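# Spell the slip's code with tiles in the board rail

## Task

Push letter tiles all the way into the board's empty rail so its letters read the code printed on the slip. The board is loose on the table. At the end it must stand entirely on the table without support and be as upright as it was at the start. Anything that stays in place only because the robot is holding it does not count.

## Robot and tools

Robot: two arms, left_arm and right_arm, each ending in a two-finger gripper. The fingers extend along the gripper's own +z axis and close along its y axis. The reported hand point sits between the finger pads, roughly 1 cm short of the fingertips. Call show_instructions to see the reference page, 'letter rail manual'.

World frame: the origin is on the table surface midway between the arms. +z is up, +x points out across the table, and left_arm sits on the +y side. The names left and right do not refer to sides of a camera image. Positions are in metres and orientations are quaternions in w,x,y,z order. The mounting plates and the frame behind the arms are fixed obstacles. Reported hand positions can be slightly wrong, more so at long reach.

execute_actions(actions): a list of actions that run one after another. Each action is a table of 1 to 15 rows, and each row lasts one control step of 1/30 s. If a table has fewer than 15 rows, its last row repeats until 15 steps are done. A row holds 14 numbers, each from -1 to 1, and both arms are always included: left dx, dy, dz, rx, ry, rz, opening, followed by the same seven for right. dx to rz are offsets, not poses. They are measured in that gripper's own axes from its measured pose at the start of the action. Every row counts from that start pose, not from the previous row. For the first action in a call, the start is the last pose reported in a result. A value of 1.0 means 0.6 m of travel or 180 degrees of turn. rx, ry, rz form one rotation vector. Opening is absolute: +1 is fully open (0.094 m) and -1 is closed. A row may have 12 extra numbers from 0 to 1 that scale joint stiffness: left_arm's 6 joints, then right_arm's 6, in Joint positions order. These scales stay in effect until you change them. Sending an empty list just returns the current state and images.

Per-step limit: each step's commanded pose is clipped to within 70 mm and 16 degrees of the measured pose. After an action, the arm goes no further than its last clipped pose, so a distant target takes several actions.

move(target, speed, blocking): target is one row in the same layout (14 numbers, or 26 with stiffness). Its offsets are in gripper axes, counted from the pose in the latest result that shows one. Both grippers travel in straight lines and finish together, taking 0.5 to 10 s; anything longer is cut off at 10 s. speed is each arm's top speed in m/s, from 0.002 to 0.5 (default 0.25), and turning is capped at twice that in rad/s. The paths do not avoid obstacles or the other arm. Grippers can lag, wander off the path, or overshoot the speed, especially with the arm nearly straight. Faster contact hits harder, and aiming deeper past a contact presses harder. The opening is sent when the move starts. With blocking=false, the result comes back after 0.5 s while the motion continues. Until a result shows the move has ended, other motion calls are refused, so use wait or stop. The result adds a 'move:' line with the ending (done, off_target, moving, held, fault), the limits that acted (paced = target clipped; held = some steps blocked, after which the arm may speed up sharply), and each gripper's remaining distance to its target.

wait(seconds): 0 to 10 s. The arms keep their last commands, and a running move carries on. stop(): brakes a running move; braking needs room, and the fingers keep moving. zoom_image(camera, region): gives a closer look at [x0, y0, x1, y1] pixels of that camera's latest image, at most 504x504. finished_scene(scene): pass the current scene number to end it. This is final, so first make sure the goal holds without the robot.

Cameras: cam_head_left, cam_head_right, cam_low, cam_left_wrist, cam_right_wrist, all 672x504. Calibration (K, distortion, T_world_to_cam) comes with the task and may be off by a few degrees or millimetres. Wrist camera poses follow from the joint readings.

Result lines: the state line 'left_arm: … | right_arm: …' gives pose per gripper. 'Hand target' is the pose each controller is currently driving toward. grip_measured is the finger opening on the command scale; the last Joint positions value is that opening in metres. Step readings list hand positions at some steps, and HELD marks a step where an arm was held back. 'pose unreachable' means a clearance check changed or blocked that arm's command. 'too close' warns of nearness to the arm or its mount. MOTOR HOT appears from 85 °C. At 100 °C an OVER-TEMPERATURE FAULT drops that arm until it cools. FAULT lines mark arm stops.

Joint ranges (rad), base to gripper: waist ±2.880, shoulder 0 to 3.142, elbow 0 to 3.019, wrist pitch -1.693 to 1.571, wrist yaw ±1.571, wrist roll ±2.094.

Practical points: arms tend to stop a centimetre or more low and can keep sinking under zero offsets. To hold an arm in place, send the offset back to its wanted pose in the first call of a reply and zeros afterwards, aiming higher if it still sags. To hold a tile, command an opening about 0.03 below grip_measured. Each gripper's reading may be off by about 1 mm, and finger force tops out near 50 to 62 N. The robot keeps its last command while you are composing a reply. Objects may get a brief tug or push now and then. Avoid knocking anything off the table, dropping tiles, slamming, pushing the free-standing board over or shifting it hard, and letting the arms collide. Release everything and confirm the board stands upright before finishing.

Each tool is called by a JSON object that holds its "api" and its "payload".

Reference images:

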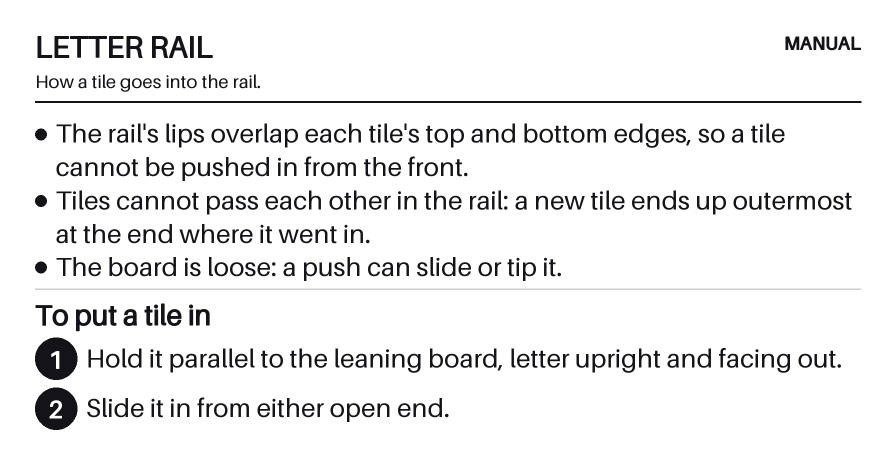

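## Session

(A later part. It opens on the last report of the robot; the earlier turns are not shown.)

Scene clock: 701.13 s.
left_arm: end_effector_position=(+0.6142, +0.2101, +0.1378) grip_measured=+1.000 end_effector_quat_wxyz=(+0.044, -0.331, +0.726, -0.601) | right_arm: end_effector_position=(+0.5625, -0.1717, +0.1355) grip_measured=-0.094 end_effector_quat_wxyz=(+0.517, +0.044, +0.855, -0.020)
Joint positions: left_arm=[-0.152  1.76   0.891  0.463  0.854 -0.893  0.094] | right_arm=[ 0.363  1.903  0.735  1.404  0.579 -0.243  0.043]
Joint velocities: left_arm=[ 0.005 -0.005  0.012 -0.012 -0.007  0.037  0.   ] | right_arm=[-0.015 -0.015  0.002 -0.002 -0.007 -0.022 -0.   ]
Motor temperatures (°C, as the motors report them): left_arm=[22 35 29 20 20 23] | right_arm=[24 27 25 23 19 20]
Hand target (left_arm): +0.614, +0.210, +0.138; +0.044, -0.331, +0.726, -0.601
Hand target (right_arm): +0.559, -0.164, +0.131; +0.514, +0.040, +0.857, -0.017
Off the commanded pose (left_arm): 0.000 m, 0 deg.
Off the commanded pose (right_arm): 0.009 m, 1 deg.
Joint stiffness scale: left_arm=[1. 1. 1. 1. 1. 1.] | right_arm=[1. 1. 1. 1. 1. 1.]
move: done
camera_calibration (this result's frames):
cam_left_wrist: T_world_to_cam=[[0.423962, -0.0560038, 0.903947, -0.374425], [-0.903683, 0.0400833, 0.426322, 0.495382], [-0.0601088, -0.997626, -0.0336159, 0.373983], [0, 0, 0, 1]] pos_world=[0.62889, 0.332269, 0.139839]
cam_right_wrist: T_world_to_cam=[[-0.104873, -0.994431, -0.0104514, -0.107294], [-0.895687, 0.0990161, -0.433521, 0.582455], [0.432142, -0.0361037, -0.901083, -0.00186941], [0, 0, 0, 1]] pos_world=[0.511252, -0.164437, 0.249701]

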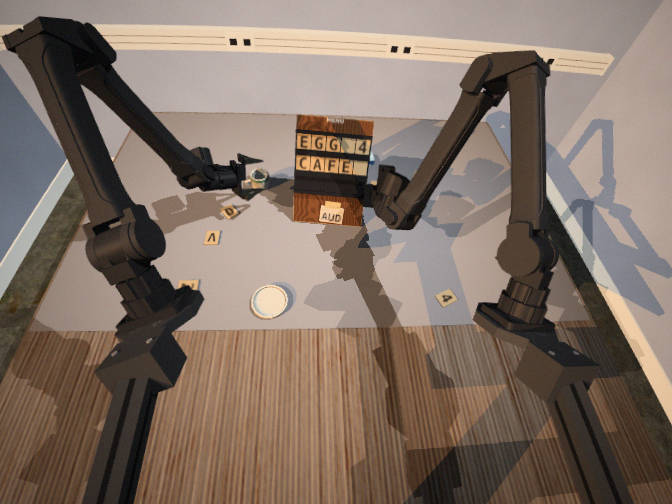

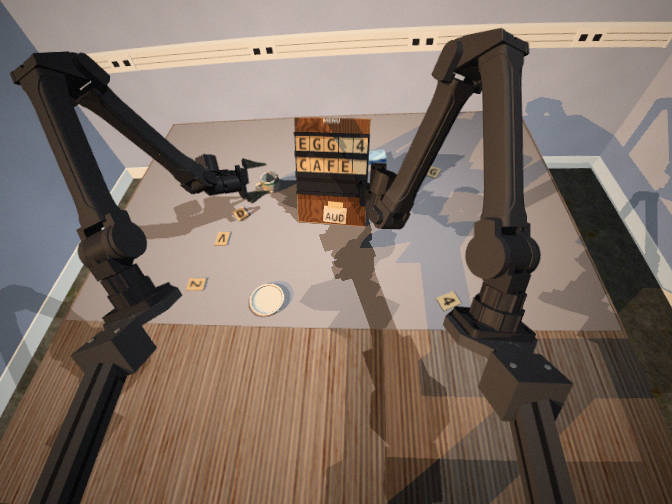

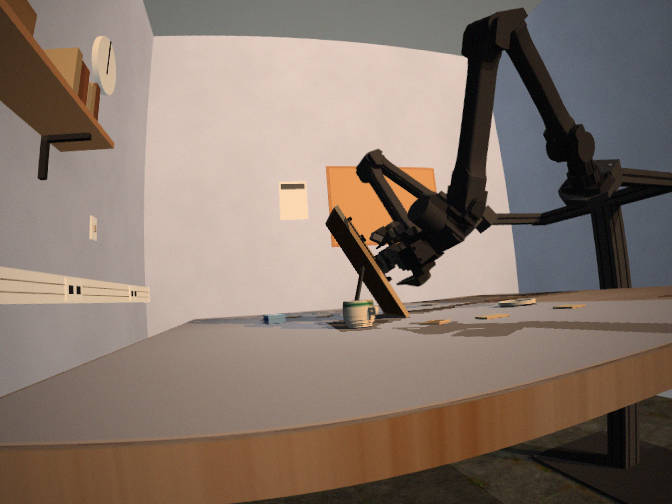

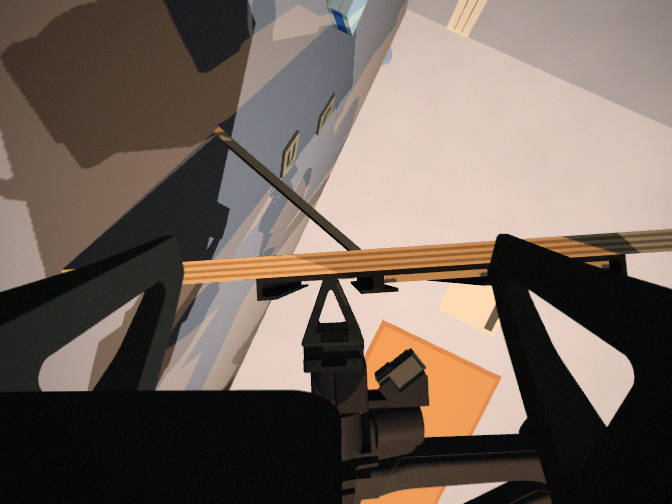

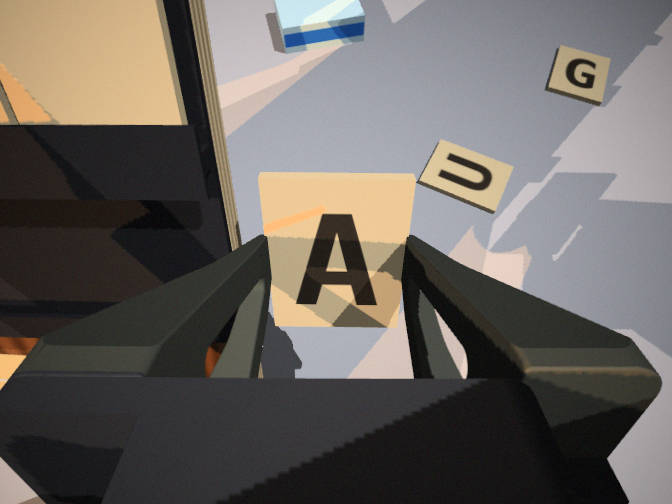

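{"api": "execute_actions", "payload": {"actions": [[[0,0,0,0,0,0,1,0.0094,0.014,-0.002,-0.0029,0.0022,-0.0013,-0.125],[0,0,0,0,0,0,1,0.0094,0.0155,-0.0022,-0.0029,0.0022,-0.0013,-0.125],[0,0,0,0,0,0,1,0.0094,0.017,-0.0024,-0.0029,0.0022,-0.0013,-0.125],[0,0,0,0,0,0,1,0.0094,0.0185,-0.0026,-0.0029,0.0022,-0.0013,-0.125],[0,0,0,0,0,0,1,0.0094,0.02,-0.0026,-0.0029,0.0022,-0.0013,-0.125],[0,0,0,0,0,0,1,0.0094,0.0215,-0.0026,-0.0029,0.0022,-0.0013,-0.125],[0,0,0,0,0,0,1,0.0094,0.023,-0.0026,-0.0029,0.0022,-0.0013,-0.125],[0,0,0,0,0,0,1,0.0094,0.0245,-0.0026,-0.0029,0.0022,-0.0013,-0.125],[0,0,0,0,0,0,1,0.0094,0.026,-0.0026,-0.0029,0.0022,-0.0013,-0.125],[0,0,0,0,0,0,1,0.0094,0.0275,-0.0026,-0.0029,0.0022,-0.0013,-0.125],[0,0,0,0,0,0,1,0.0094,0.029,-0.0026,-0.0029,0.0022,-0.0013,-0.125],[0,0,0,0,0,0,1,0.0094,0.0305,-0.0026,-0.0029,0.0022,-0.0013,-0.125]]]}}

{"api": "wait", "payload": {"seconds": 0.3}}

Scene clock: 716.17 s.
left_arm: end_effector_position=(+0.6142, +0.2101, +0.1378) grip_measured=+1.000 end_effector_quat_wxyz=(+0.044, -0.331, +0.726, -0.601) | right_arm: end_effector_position=(+0.5633, -0.1611, +0.1361) grip_measured=-0.094 end_effector_quat_wxyz=(+0.517, +0.048, +0.854, -0.019)
Joint positions: left_arm=[-0.152  1.76   0.891  0.463  0.854 -0.893  0.094] | right_arm=[ 0.383  1.915  0.753  1.404  0.6   -0.243  0.043]
Joint velocities: left_arm=[-0.015 -0.015  0.002 -0.007 -0.051  0.022  0.   ] | right_arm=[ 0.005  0.015  0.002  0.002  0.022 -0.007 -0.001]
Motor temperatures (°C, as the motors report them): left_arm=[22 36 29 20 20 23] | right_arm=[24 27 25 23 19 20]
Hand target (left_arm): +0.614, +0.210, +0.138; +0.044, -0.331, +0.726, -0.601
Hand target (right_arm): +0.560, -0.153, +0.132; +0.514, +0.040, +0.857, -0.017
Off the commanded pose (left_arm): 0.000 m, 0 deg.
Off the commanded pose (right_arm): 0.010 m, 1 deg.
Joint stiffness scale: left_arm=[1. 1. 1. 1. 1. 1.] | right_arm=[1. 1. 1. 1. 1. 1.]
Step readings (end_effector_position):
0: left_arm (+0.6142, +0.2101, +0.1378) | right_arm (+0.5625, -0.1717, +0.1355)
1: left_arm (+0.6142, +0.2101, +0.1378) | right_arm (+0.5624, -0.1719, +0.1354)
2: left_arm (+0.6142, +0.2101, +0.1378) | right_arm (+0.5623, -0.1721, +0.1352)
4: left_arm (+0.6142, +0.2101, +0.1378) | right_arm (+0.5619, -0.1718, +0.1351)
8: left_arm (+0.6142, +0.2101, +0.1378) | right_arm (+0.5623, -0.1682, +0.1349)
15: end_effector_position above
camera_calibration (this result's frames):
cam_left_wrist: T_world_to_cam=[[0.423962, -0.0560038, 0.903947, -0.374425], [-0.903683, 0.0400833, 0.426322, 0.495382], [-0.0601088, -0.997626, -0.0336159, 0.373983], [0, 0, 0, 1]] pos_world=[0.62889, 0.332269, 0.139839]
cam_right_wrist: T_world_to_cam=[[-0.108974, -0.993912, -0.0162207, -0.0935334], [-0.894375, 0.105157, -0.434782, 0.582864], [0.43384, -0.0328727, -0.90039, -0.00175945], [0, 0, 0, 1]] pos_world=[0.511869, -0.154314, 0.250317]

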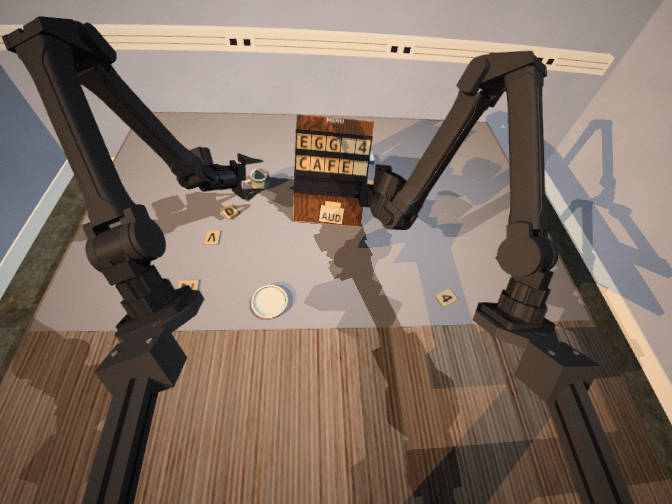

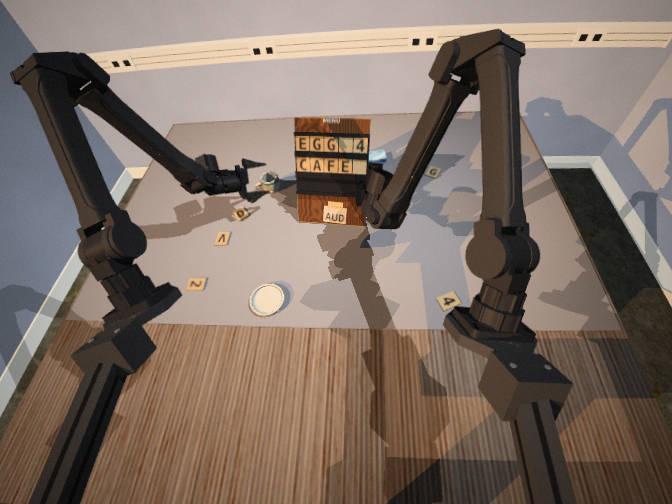

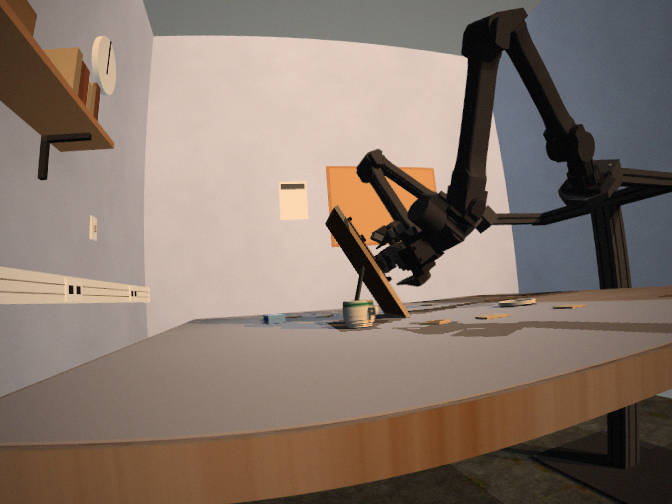

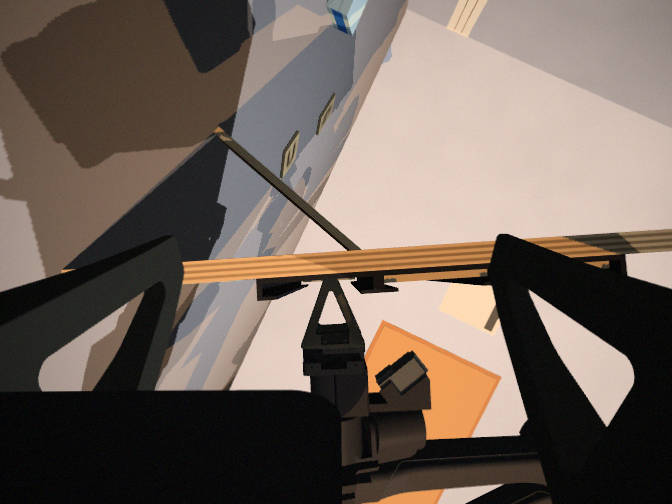

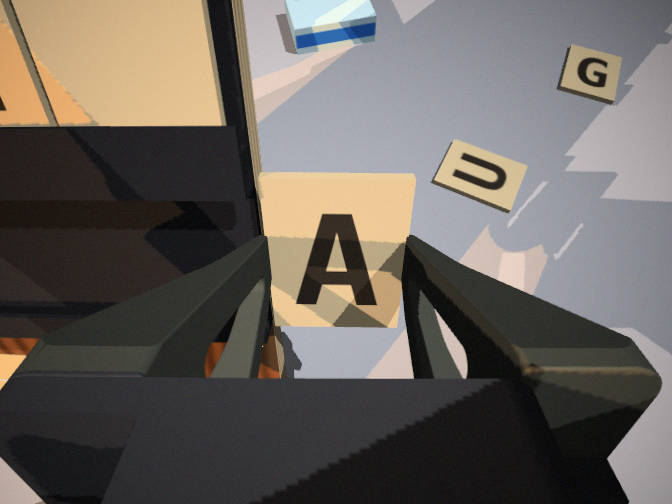

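Scene clock: 716.47 s.
left_arm: end_effector_position=(+0.6142, +0.2101, +0.1378) grip_measured=+1.000 end_effector_quat_wxyz=(+0.044, -0.331, +0.726, -0.601) | right_arm: end_effector_position=(+0.5631, -0.1607, +0.1361) grip_measured=-0.094 end_effector_quat_wxyz=(+0.517, +0.047, +0.854, -0.019)
Joint positions: left_arm=[-0.152  1.76   0.891  0.463  0.854 -0.893  0.094] | right_arm=[ 0.384  1.916  0.753  1.404  0.6   -0.243  0.043]
Joint velocities: left_arm=[ 0.005 -0.005 -0.002 -0.002  0.066 -0.066  0.   ] | right_arm=[-0.015 -0.005 -0.007 -0.002 -0.081 -0.007  0.001]
Motor temperatures (°C, as the motors report them): left_arm=[22 36 29 20 20 23] | right_arm=[24 27 25 23 19 20]
Hand target (left_arm): +0.614, +0.210, +0.138; +0.044, -0.331, +0.726, -0.601
Hand target (right_arm): +0.560, -0.153, +0.132; +0.514, +0.040, +0.857, -0.017
Off the commanded pose (left_arm): 0.000 m, 0 deg.
Off the commanded pose (right_arm): 0.009 m, 1 deg.
Joint stiffness scale: left_arm=[1. 1. 1. 1. 1. 1.] | right_arm=[1. 1. 1. 1. 1. 1.]
wait: 0.30 s; at rest by 0.17 s
camera_calibration (this result's frames):
cam_left_wrist: T_world_to_cam=[[0.423962, -0.0560038, 0.903947, -0.374425], [-0.903683, 0.0400833, 0.426322, 0.495382], [-0.0601088, -0.997626, -0.0336159, 0.373983], [0, 0, 0, 1]] pos_world=[0.62889, 0.332269, 0.139839]
cam_right_wrist: T_world_to_cam=[[-0.108548, -0.993956, -0.0163692, -0.0934012], [-0.894549, 0.104848, -0.434499, 0.582625], [0.433589, -0.0325211, -0.900524, -0.00145083], [0, 0, 0, 1]] pos_world=[0.511677, -0.153971, 0.250314]

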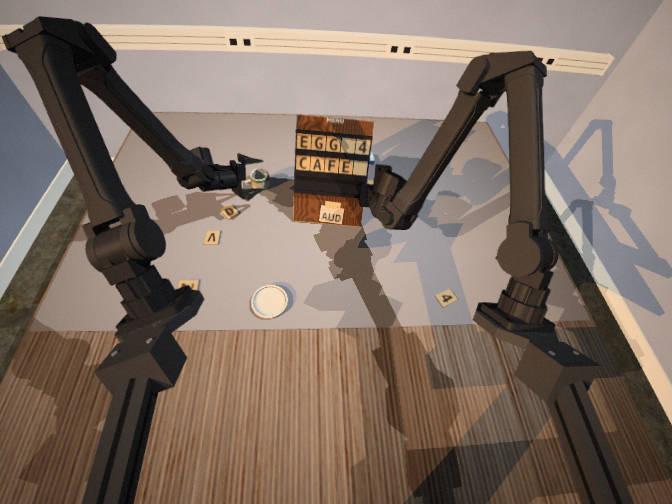

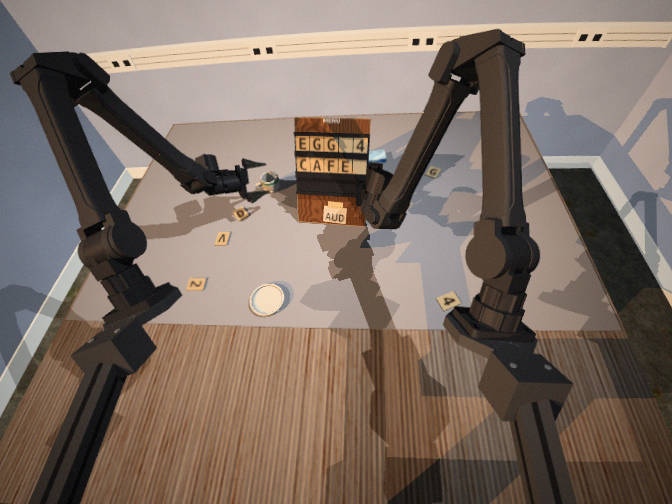

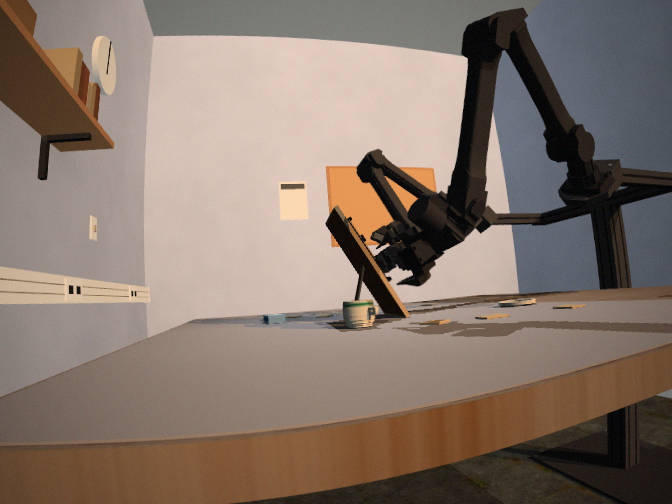

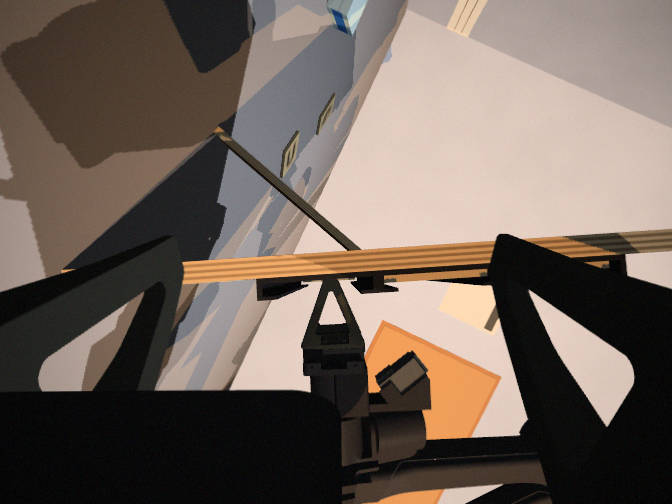

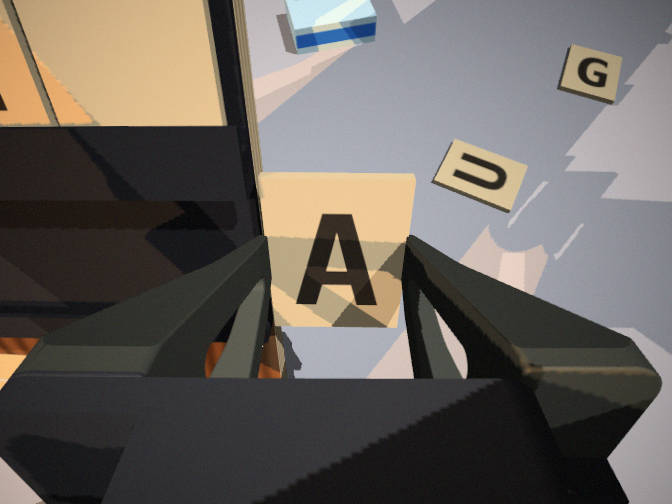

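{"api": "execute_actions", "payload": {"actions": []}}

Scene clock: 739.03 s.
left_arm: end_effector_position=(+0.6142, +0.2101, +0.1378) grip_measured=+1.000 end_effector_quat_wxyz=(+0.044, -0.331, +0.726, -0.601) | right_arm: end_effector_position=(+0.5631, -0.1607, +0.1361) grip_measured=-0.094 end_effector_quat_wxyz=(+0.517, +0.047, +0.854, -0.019)
Joint positions: left_arm=[-0.152  1.76   0.891  0.463  0.854 -0.893  0.094] | right_arm=[ 0.384  1.916  0.753  1.404  0.6   -0.243  0.043]
Joint velocities: left_arm=[-0.005 -0.015  0.007 -0.007 -0.022  0.081  0.   ] | right_arm=[-0.015 -0.005  0.007 -0.017 -0.037  0.007  0.   ]
Motor temperatures (°C, as the motors report them): left_arm=[22 36 29 20 20 23] | right_arm=[24 27 25 23 19 20]
Hand target (left_arm): +0.614, +0.210, +0.138; +0.044, -0.331, +0.726, -0.601
Hand target (right_arm): +0.560, -0.153, +0.132; +0.514, +0.040, +0.857, -0.017
Off the commanded pose (left_arm): 0.000 m, 0 deg.
Off the commanded pose (right_arm): 0.009 m, 1 deg.
Joint stiffness scale: left_arm=[1. 1. 1. 1. 1. 1.] | right_arm=[1. 1. 1. 1. 1. 1.]
camera_calibration (this result's frames):
cam_left_wrist: T_world_to_cam=[[0.423962, -0.0560038, 0.903947, -0.374425], [-0.903683, 0.0400833, 0.426322, 0.495382], [-0.0601088, -0.997626, -0.0336159, 0.373983], [0, 0, 0, 1]] pos_world=[0.62889, 0.332269, 0.139839]
cam_right_wrist: T_world_to_cam=[[-0.108548, -0.993956, -0.0163692, -0.0934012], [-0.894549, 0.104848, -0.434499, 0.582625], [0.433589, -0.0325211, -0.900524, -0.00145083], [0, 0, 0, 1]] pos_world=[0.511677, -0.153971, 0.250314]

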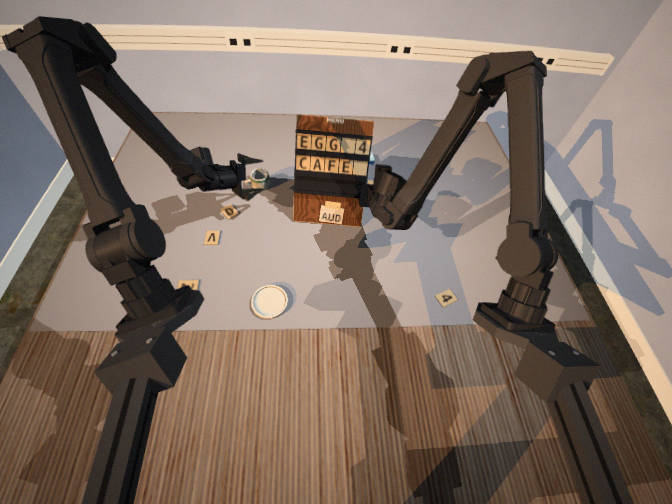

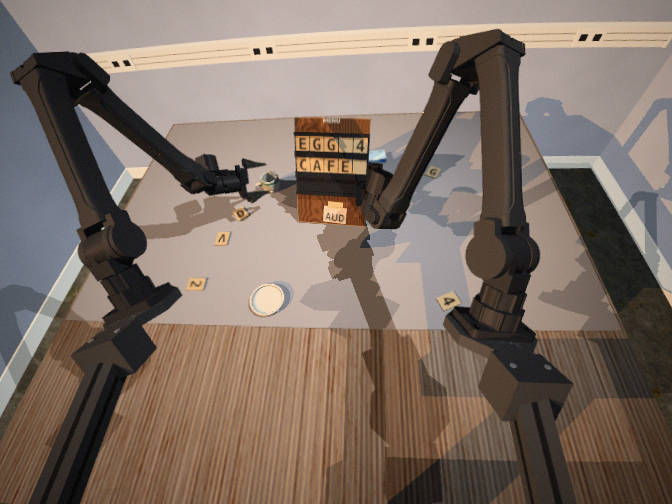

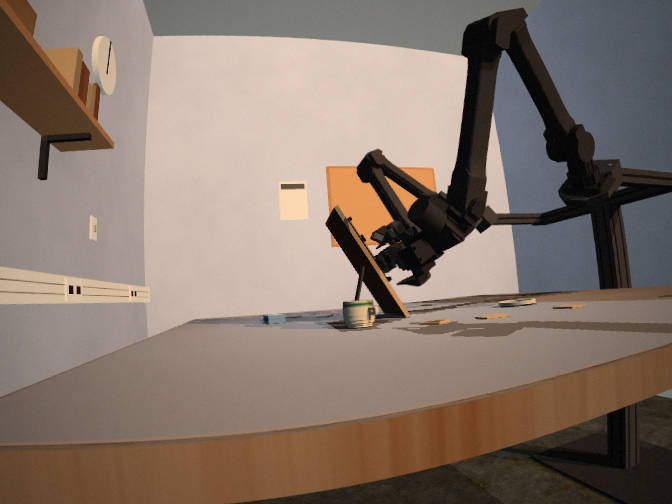

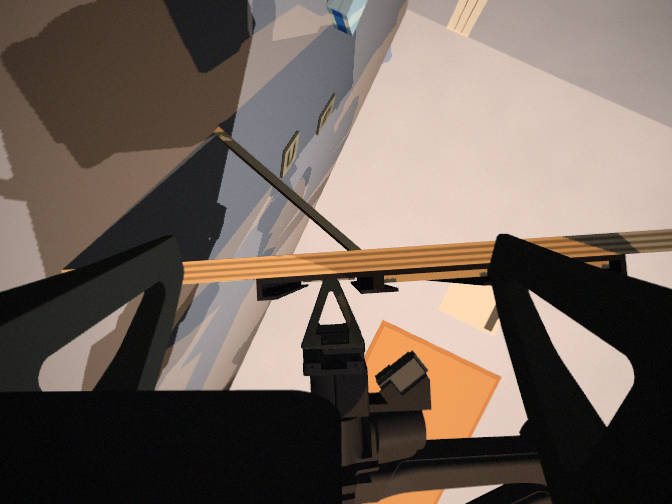

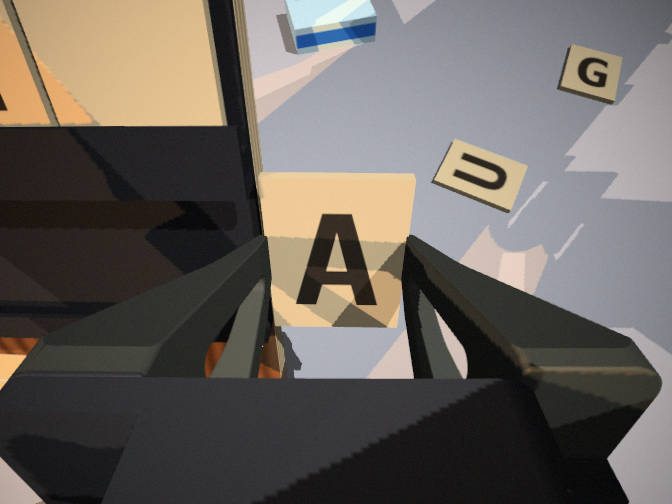

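{"api": "execute_actions", "payload": {"actions": [[[0,0,0,0,0,0,1,0.0098,0.0135,-0.0017,-0.003,0.002,-0.003,-0.125],[0,0,0,0,0,0,1,0.0098,0.015,-0.0017,-0.003,0.002,-0.003,-0.125],[0,0,0,0,0,0,1,0.0098,0.0165,-0.0017,-0.003,0.002,-0.003,-0.125],[0,0,0,0,0,0,1,0.0098,0.018,-0.0017,-0.003,0.002,-0.003,-0.125],[0,0,0,0,0,0,1,0.0098,0.0195,-0.0017,-0.003,0.002,-0.003,-0.125],[0,0,0,0,0,0,1,0.0098,0.021,-0.0017,-0.003,0.002,-0.003,-0.125],[0,0,0,0,0,0,1,0.0098,0.0225,-0.0017,-0.003,0.002,-0.003,-0.125],[0,0,0,0,0,0,1,0.0098,0.024,-0.0017,-0.003,0.002,-0.003,-0.125],[0,0,0,0,0,0,1,0.0098,0.0255,-0.0017,-0.003,0.002,-0.003,-0.125],[0,0,0,0,0,0,1,0.0098,0.027,-0.0017,-0.003,0.002,-0.003,-0.125]]]}}

{"api": "wait", "payload": {"seconds": 0.5}}

Scene clock: 749.63 s.
left_arm: end_effector_position=(+0.6142, +0.2101, +0.1378) grip_measured=+1.000 end_effector_quat_wxyz=(+0.044, -0.331, +0.726, -0.601) | right_arm: end_effector_position=(+0.5638, -0.1518, +0.1363) grip_measured=-0.094 end_effector_quat_wxyz=(+0.518, +0.050, +0.854, -0.017)
Joint positions: left_arm=[-0.152  1.76   0.891  0.463  0.854 -0.893  0.094] | right_arm=[ 0.4    1.927  0.768  1.404  0.615 -0.243  0.043]
Joint velocities: left_arm=[-0.005  0.005  0.012 -0.022 -0.007  0.007  0.   ] | right_arm=[-0.005  0.005  0.002  0.007  0.007  0.066 -0.001]
Motor temperatures (°C, as the motors report them): left_arm=[22 36 29 20 20 23] | right_arm=[24 27 25 23 19 20]
Hand target (left_arm): +0.614, +0.210, +0.138; +0.044, -0.331, +0.726, -0.601
Hand target (right_arm): +0.561, -0.144, +0.132; +0.515, +0.041, +0.856, -0.017
Off the commanded pose (left_arm): 0.000 m, 0 deg.
Off the commanded pose (right_arm): 0.009 m, 1 deg.
Joint stiffness scale: left_arm=[1. 1. 1. 1. 1. 1.] | right_arm=[1. 1. 1. 1. 1. 1.]
Step readings (end_effector_position):
0: left_arm (+0.6142, +0.2101, +0.1378) | right_arm (+0.5631, -0.1607, +0.1361)
1: left_arm (+0.6142, +0.2101, +0.1378) | right_arm (+0.5631, -0.1608, +0.1361)
2: left_arm (+0.6142, +0.2101, +0.1378) | right_arm (+0.5629, -0.1609, +0.1359)
4: left_arm (+0.6142, +0.2101, +0.1378) | right_arm (+0.5628, -0.1610, +0.1354)
8: left_arm (+0.6142, +0.2101, +0.1378) | right_arm (+0.5634, -0.1581, +0.1350)
15: end_effector_position above
camera_calibration (this result's frames):
cam_left_wrist: T_world_to_cam=[[0.423962, -0.0560038, 0.903947, -0.374425], [-0.903683, 0.0400833, 0.426322, 0.495382], [-0.0601088, -0.997626, -0.0336159, 0.373983], [0, 0, 0, 1]] pos_world=[0.62889, 0.332269, 0.139839]
cam_right_wrist: T_world_to_cam=[[-0.110464, -0.993644, -0.0216438, -0.0825855], [-0.89349, 0.10882, -0.435698, 0.582574], [0.435285, -0.0287905, -0.899832, -0.0018563], [0, 0, 0, 1]] pos_world=[0.51221, -0.14551, 0.250369]

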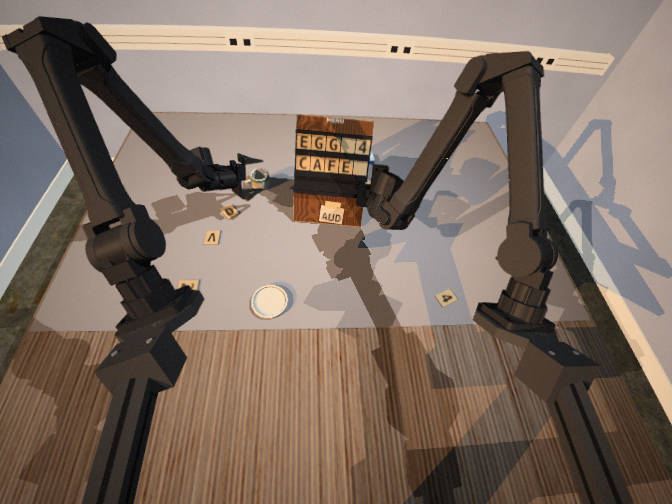

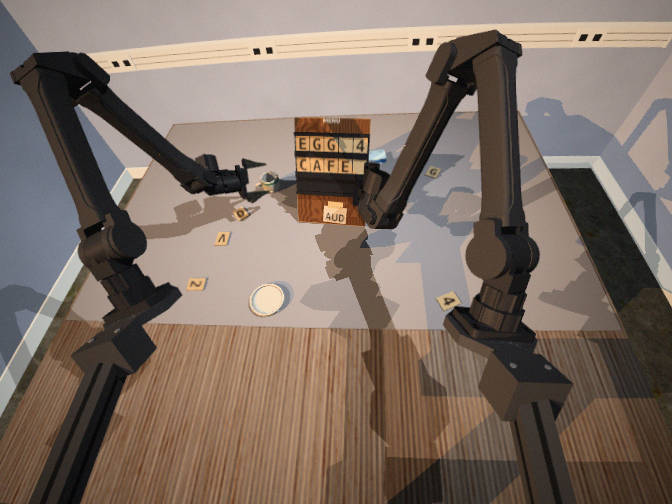

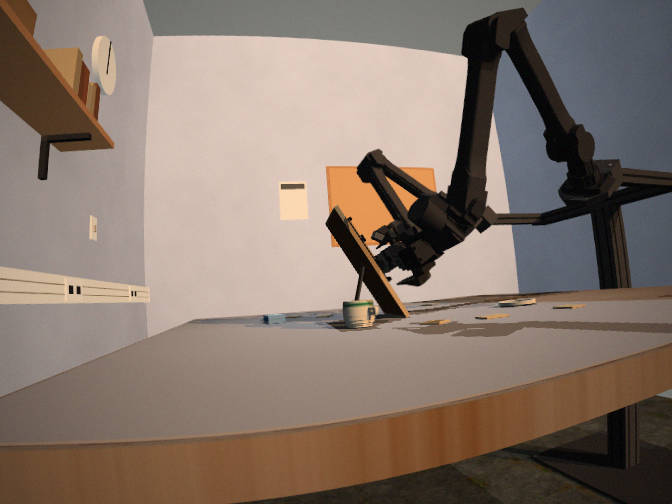

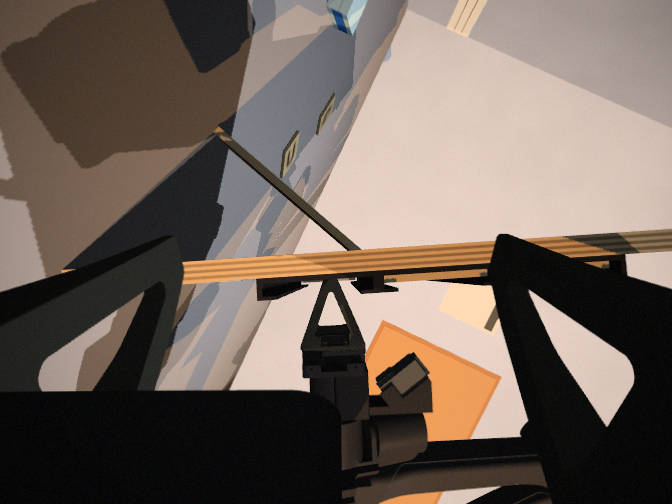

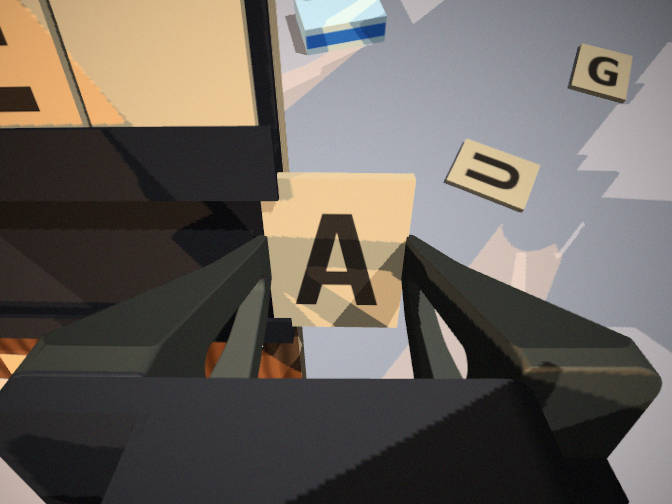

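Scene clock: 750.13 s.
left_arm: end_effector_position=(+0.6142, +0.2101, +0.1378) grip_measured=+1.000 end_effector_quat_wxyz=(+0.044, -0.331, +0.726, -0.601) | right_arm: end_effector_position=(+0.5638, -0.1519, +0.1362) grip_measured=-0.094 end_effector_quat_wxyz=(+0.518, +0.050, +0.854, -0.017)
Joint positions: left_arm=[-0.152  1.76   0.891  0.463  0.854 -0.893  0.094] | right_arm=[ 0.4    1.927  0.768  1.404  0.615 -0.243  0.043]
Joint velocities: left_arm=[ 0.005 -0.005 -0.017 -0.007 -0.022 -0.051  0.   ] | right_arm=[ 0.005 -0.005 -0.012 -0.007 -0.037  0.022 -0.   ]
Motor temperatures (°C, as the motors report them): left_arm=[22 36 29 20 20 23] | right_arm=[24 27 25 23 19 20]
Hand target (left_arm): +0.614, +0.210, +0.138; +0.044, -0.331, +0.726, -0.601
Hand target (right_arm): +0.561, -0.144, +0.132; +0.515, +0.041, +0.856, -0.017
Off the commanded pose (left_arm): 0.000 m, 0 deg.
Off the commanded pose (right_arm): 0.009 m, 1 deg.
Joint stiffness scale: left_arm=[1. 1. 1. 1. 1. 1.] | right_arm=[1. 1. 1. 1. 1. 1.]
wait: 0.50 s; at rest by 0.17 s
camera_calibration (this result's frames):
cam_left_wrist: T_world_to_cam=[[0.423962, -0.0560038, 0.903947, -0.374425], [-0.903683, 0.0400833, 0.426322, 0.495382], [-0.0601088, -0.997626, -0.0336159, 0.373983], [0, 0, 0, 1]] pos_world=[0.62889, 0.332269, 0.139839]
cam_right_wrist: T_world_to_cam=[[-0.111117, -0.993579, -0.0212994, -0.0823817], [-0.89352, 0.109263, -0.435526, 0.58261], [0.435057, -0.0293629, -0.899924, -0.00182155], [0, 0, 0, 1]] pos_world=[0.512213, -0.145564, 0.250348]

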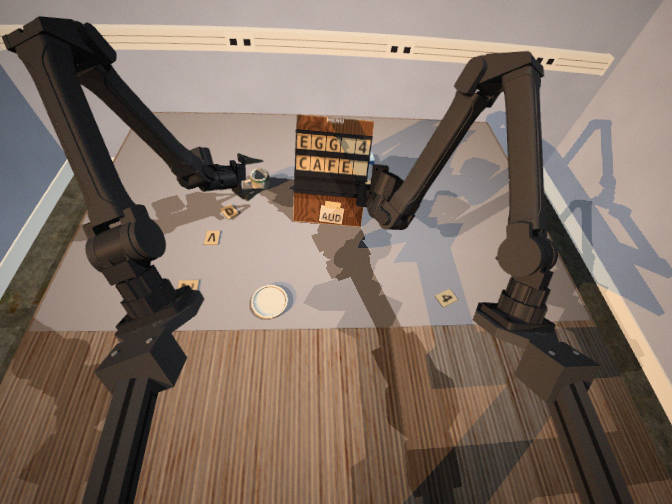

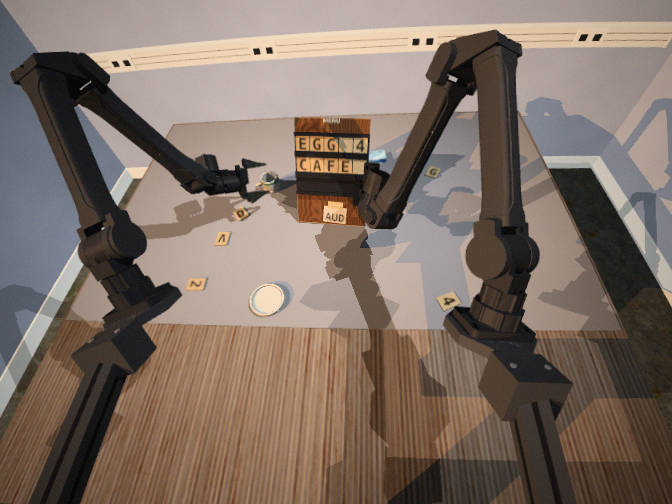

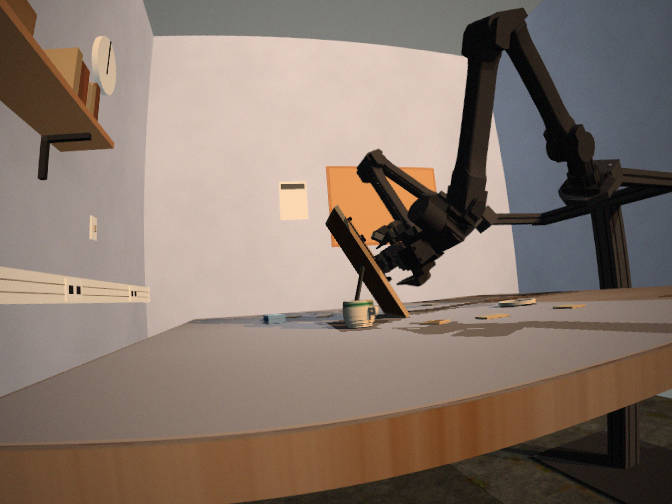

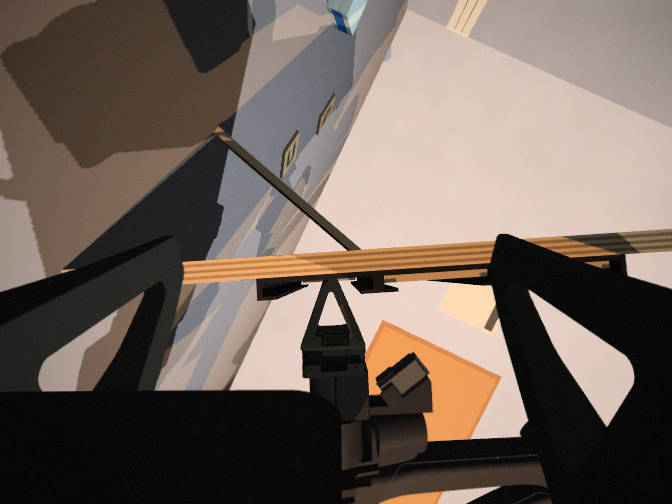

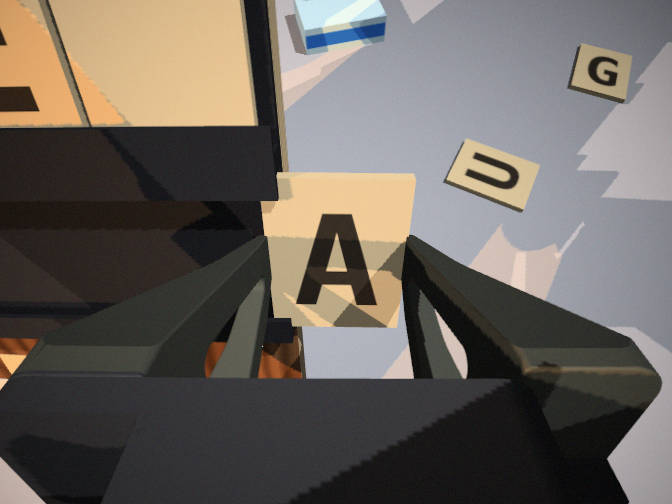

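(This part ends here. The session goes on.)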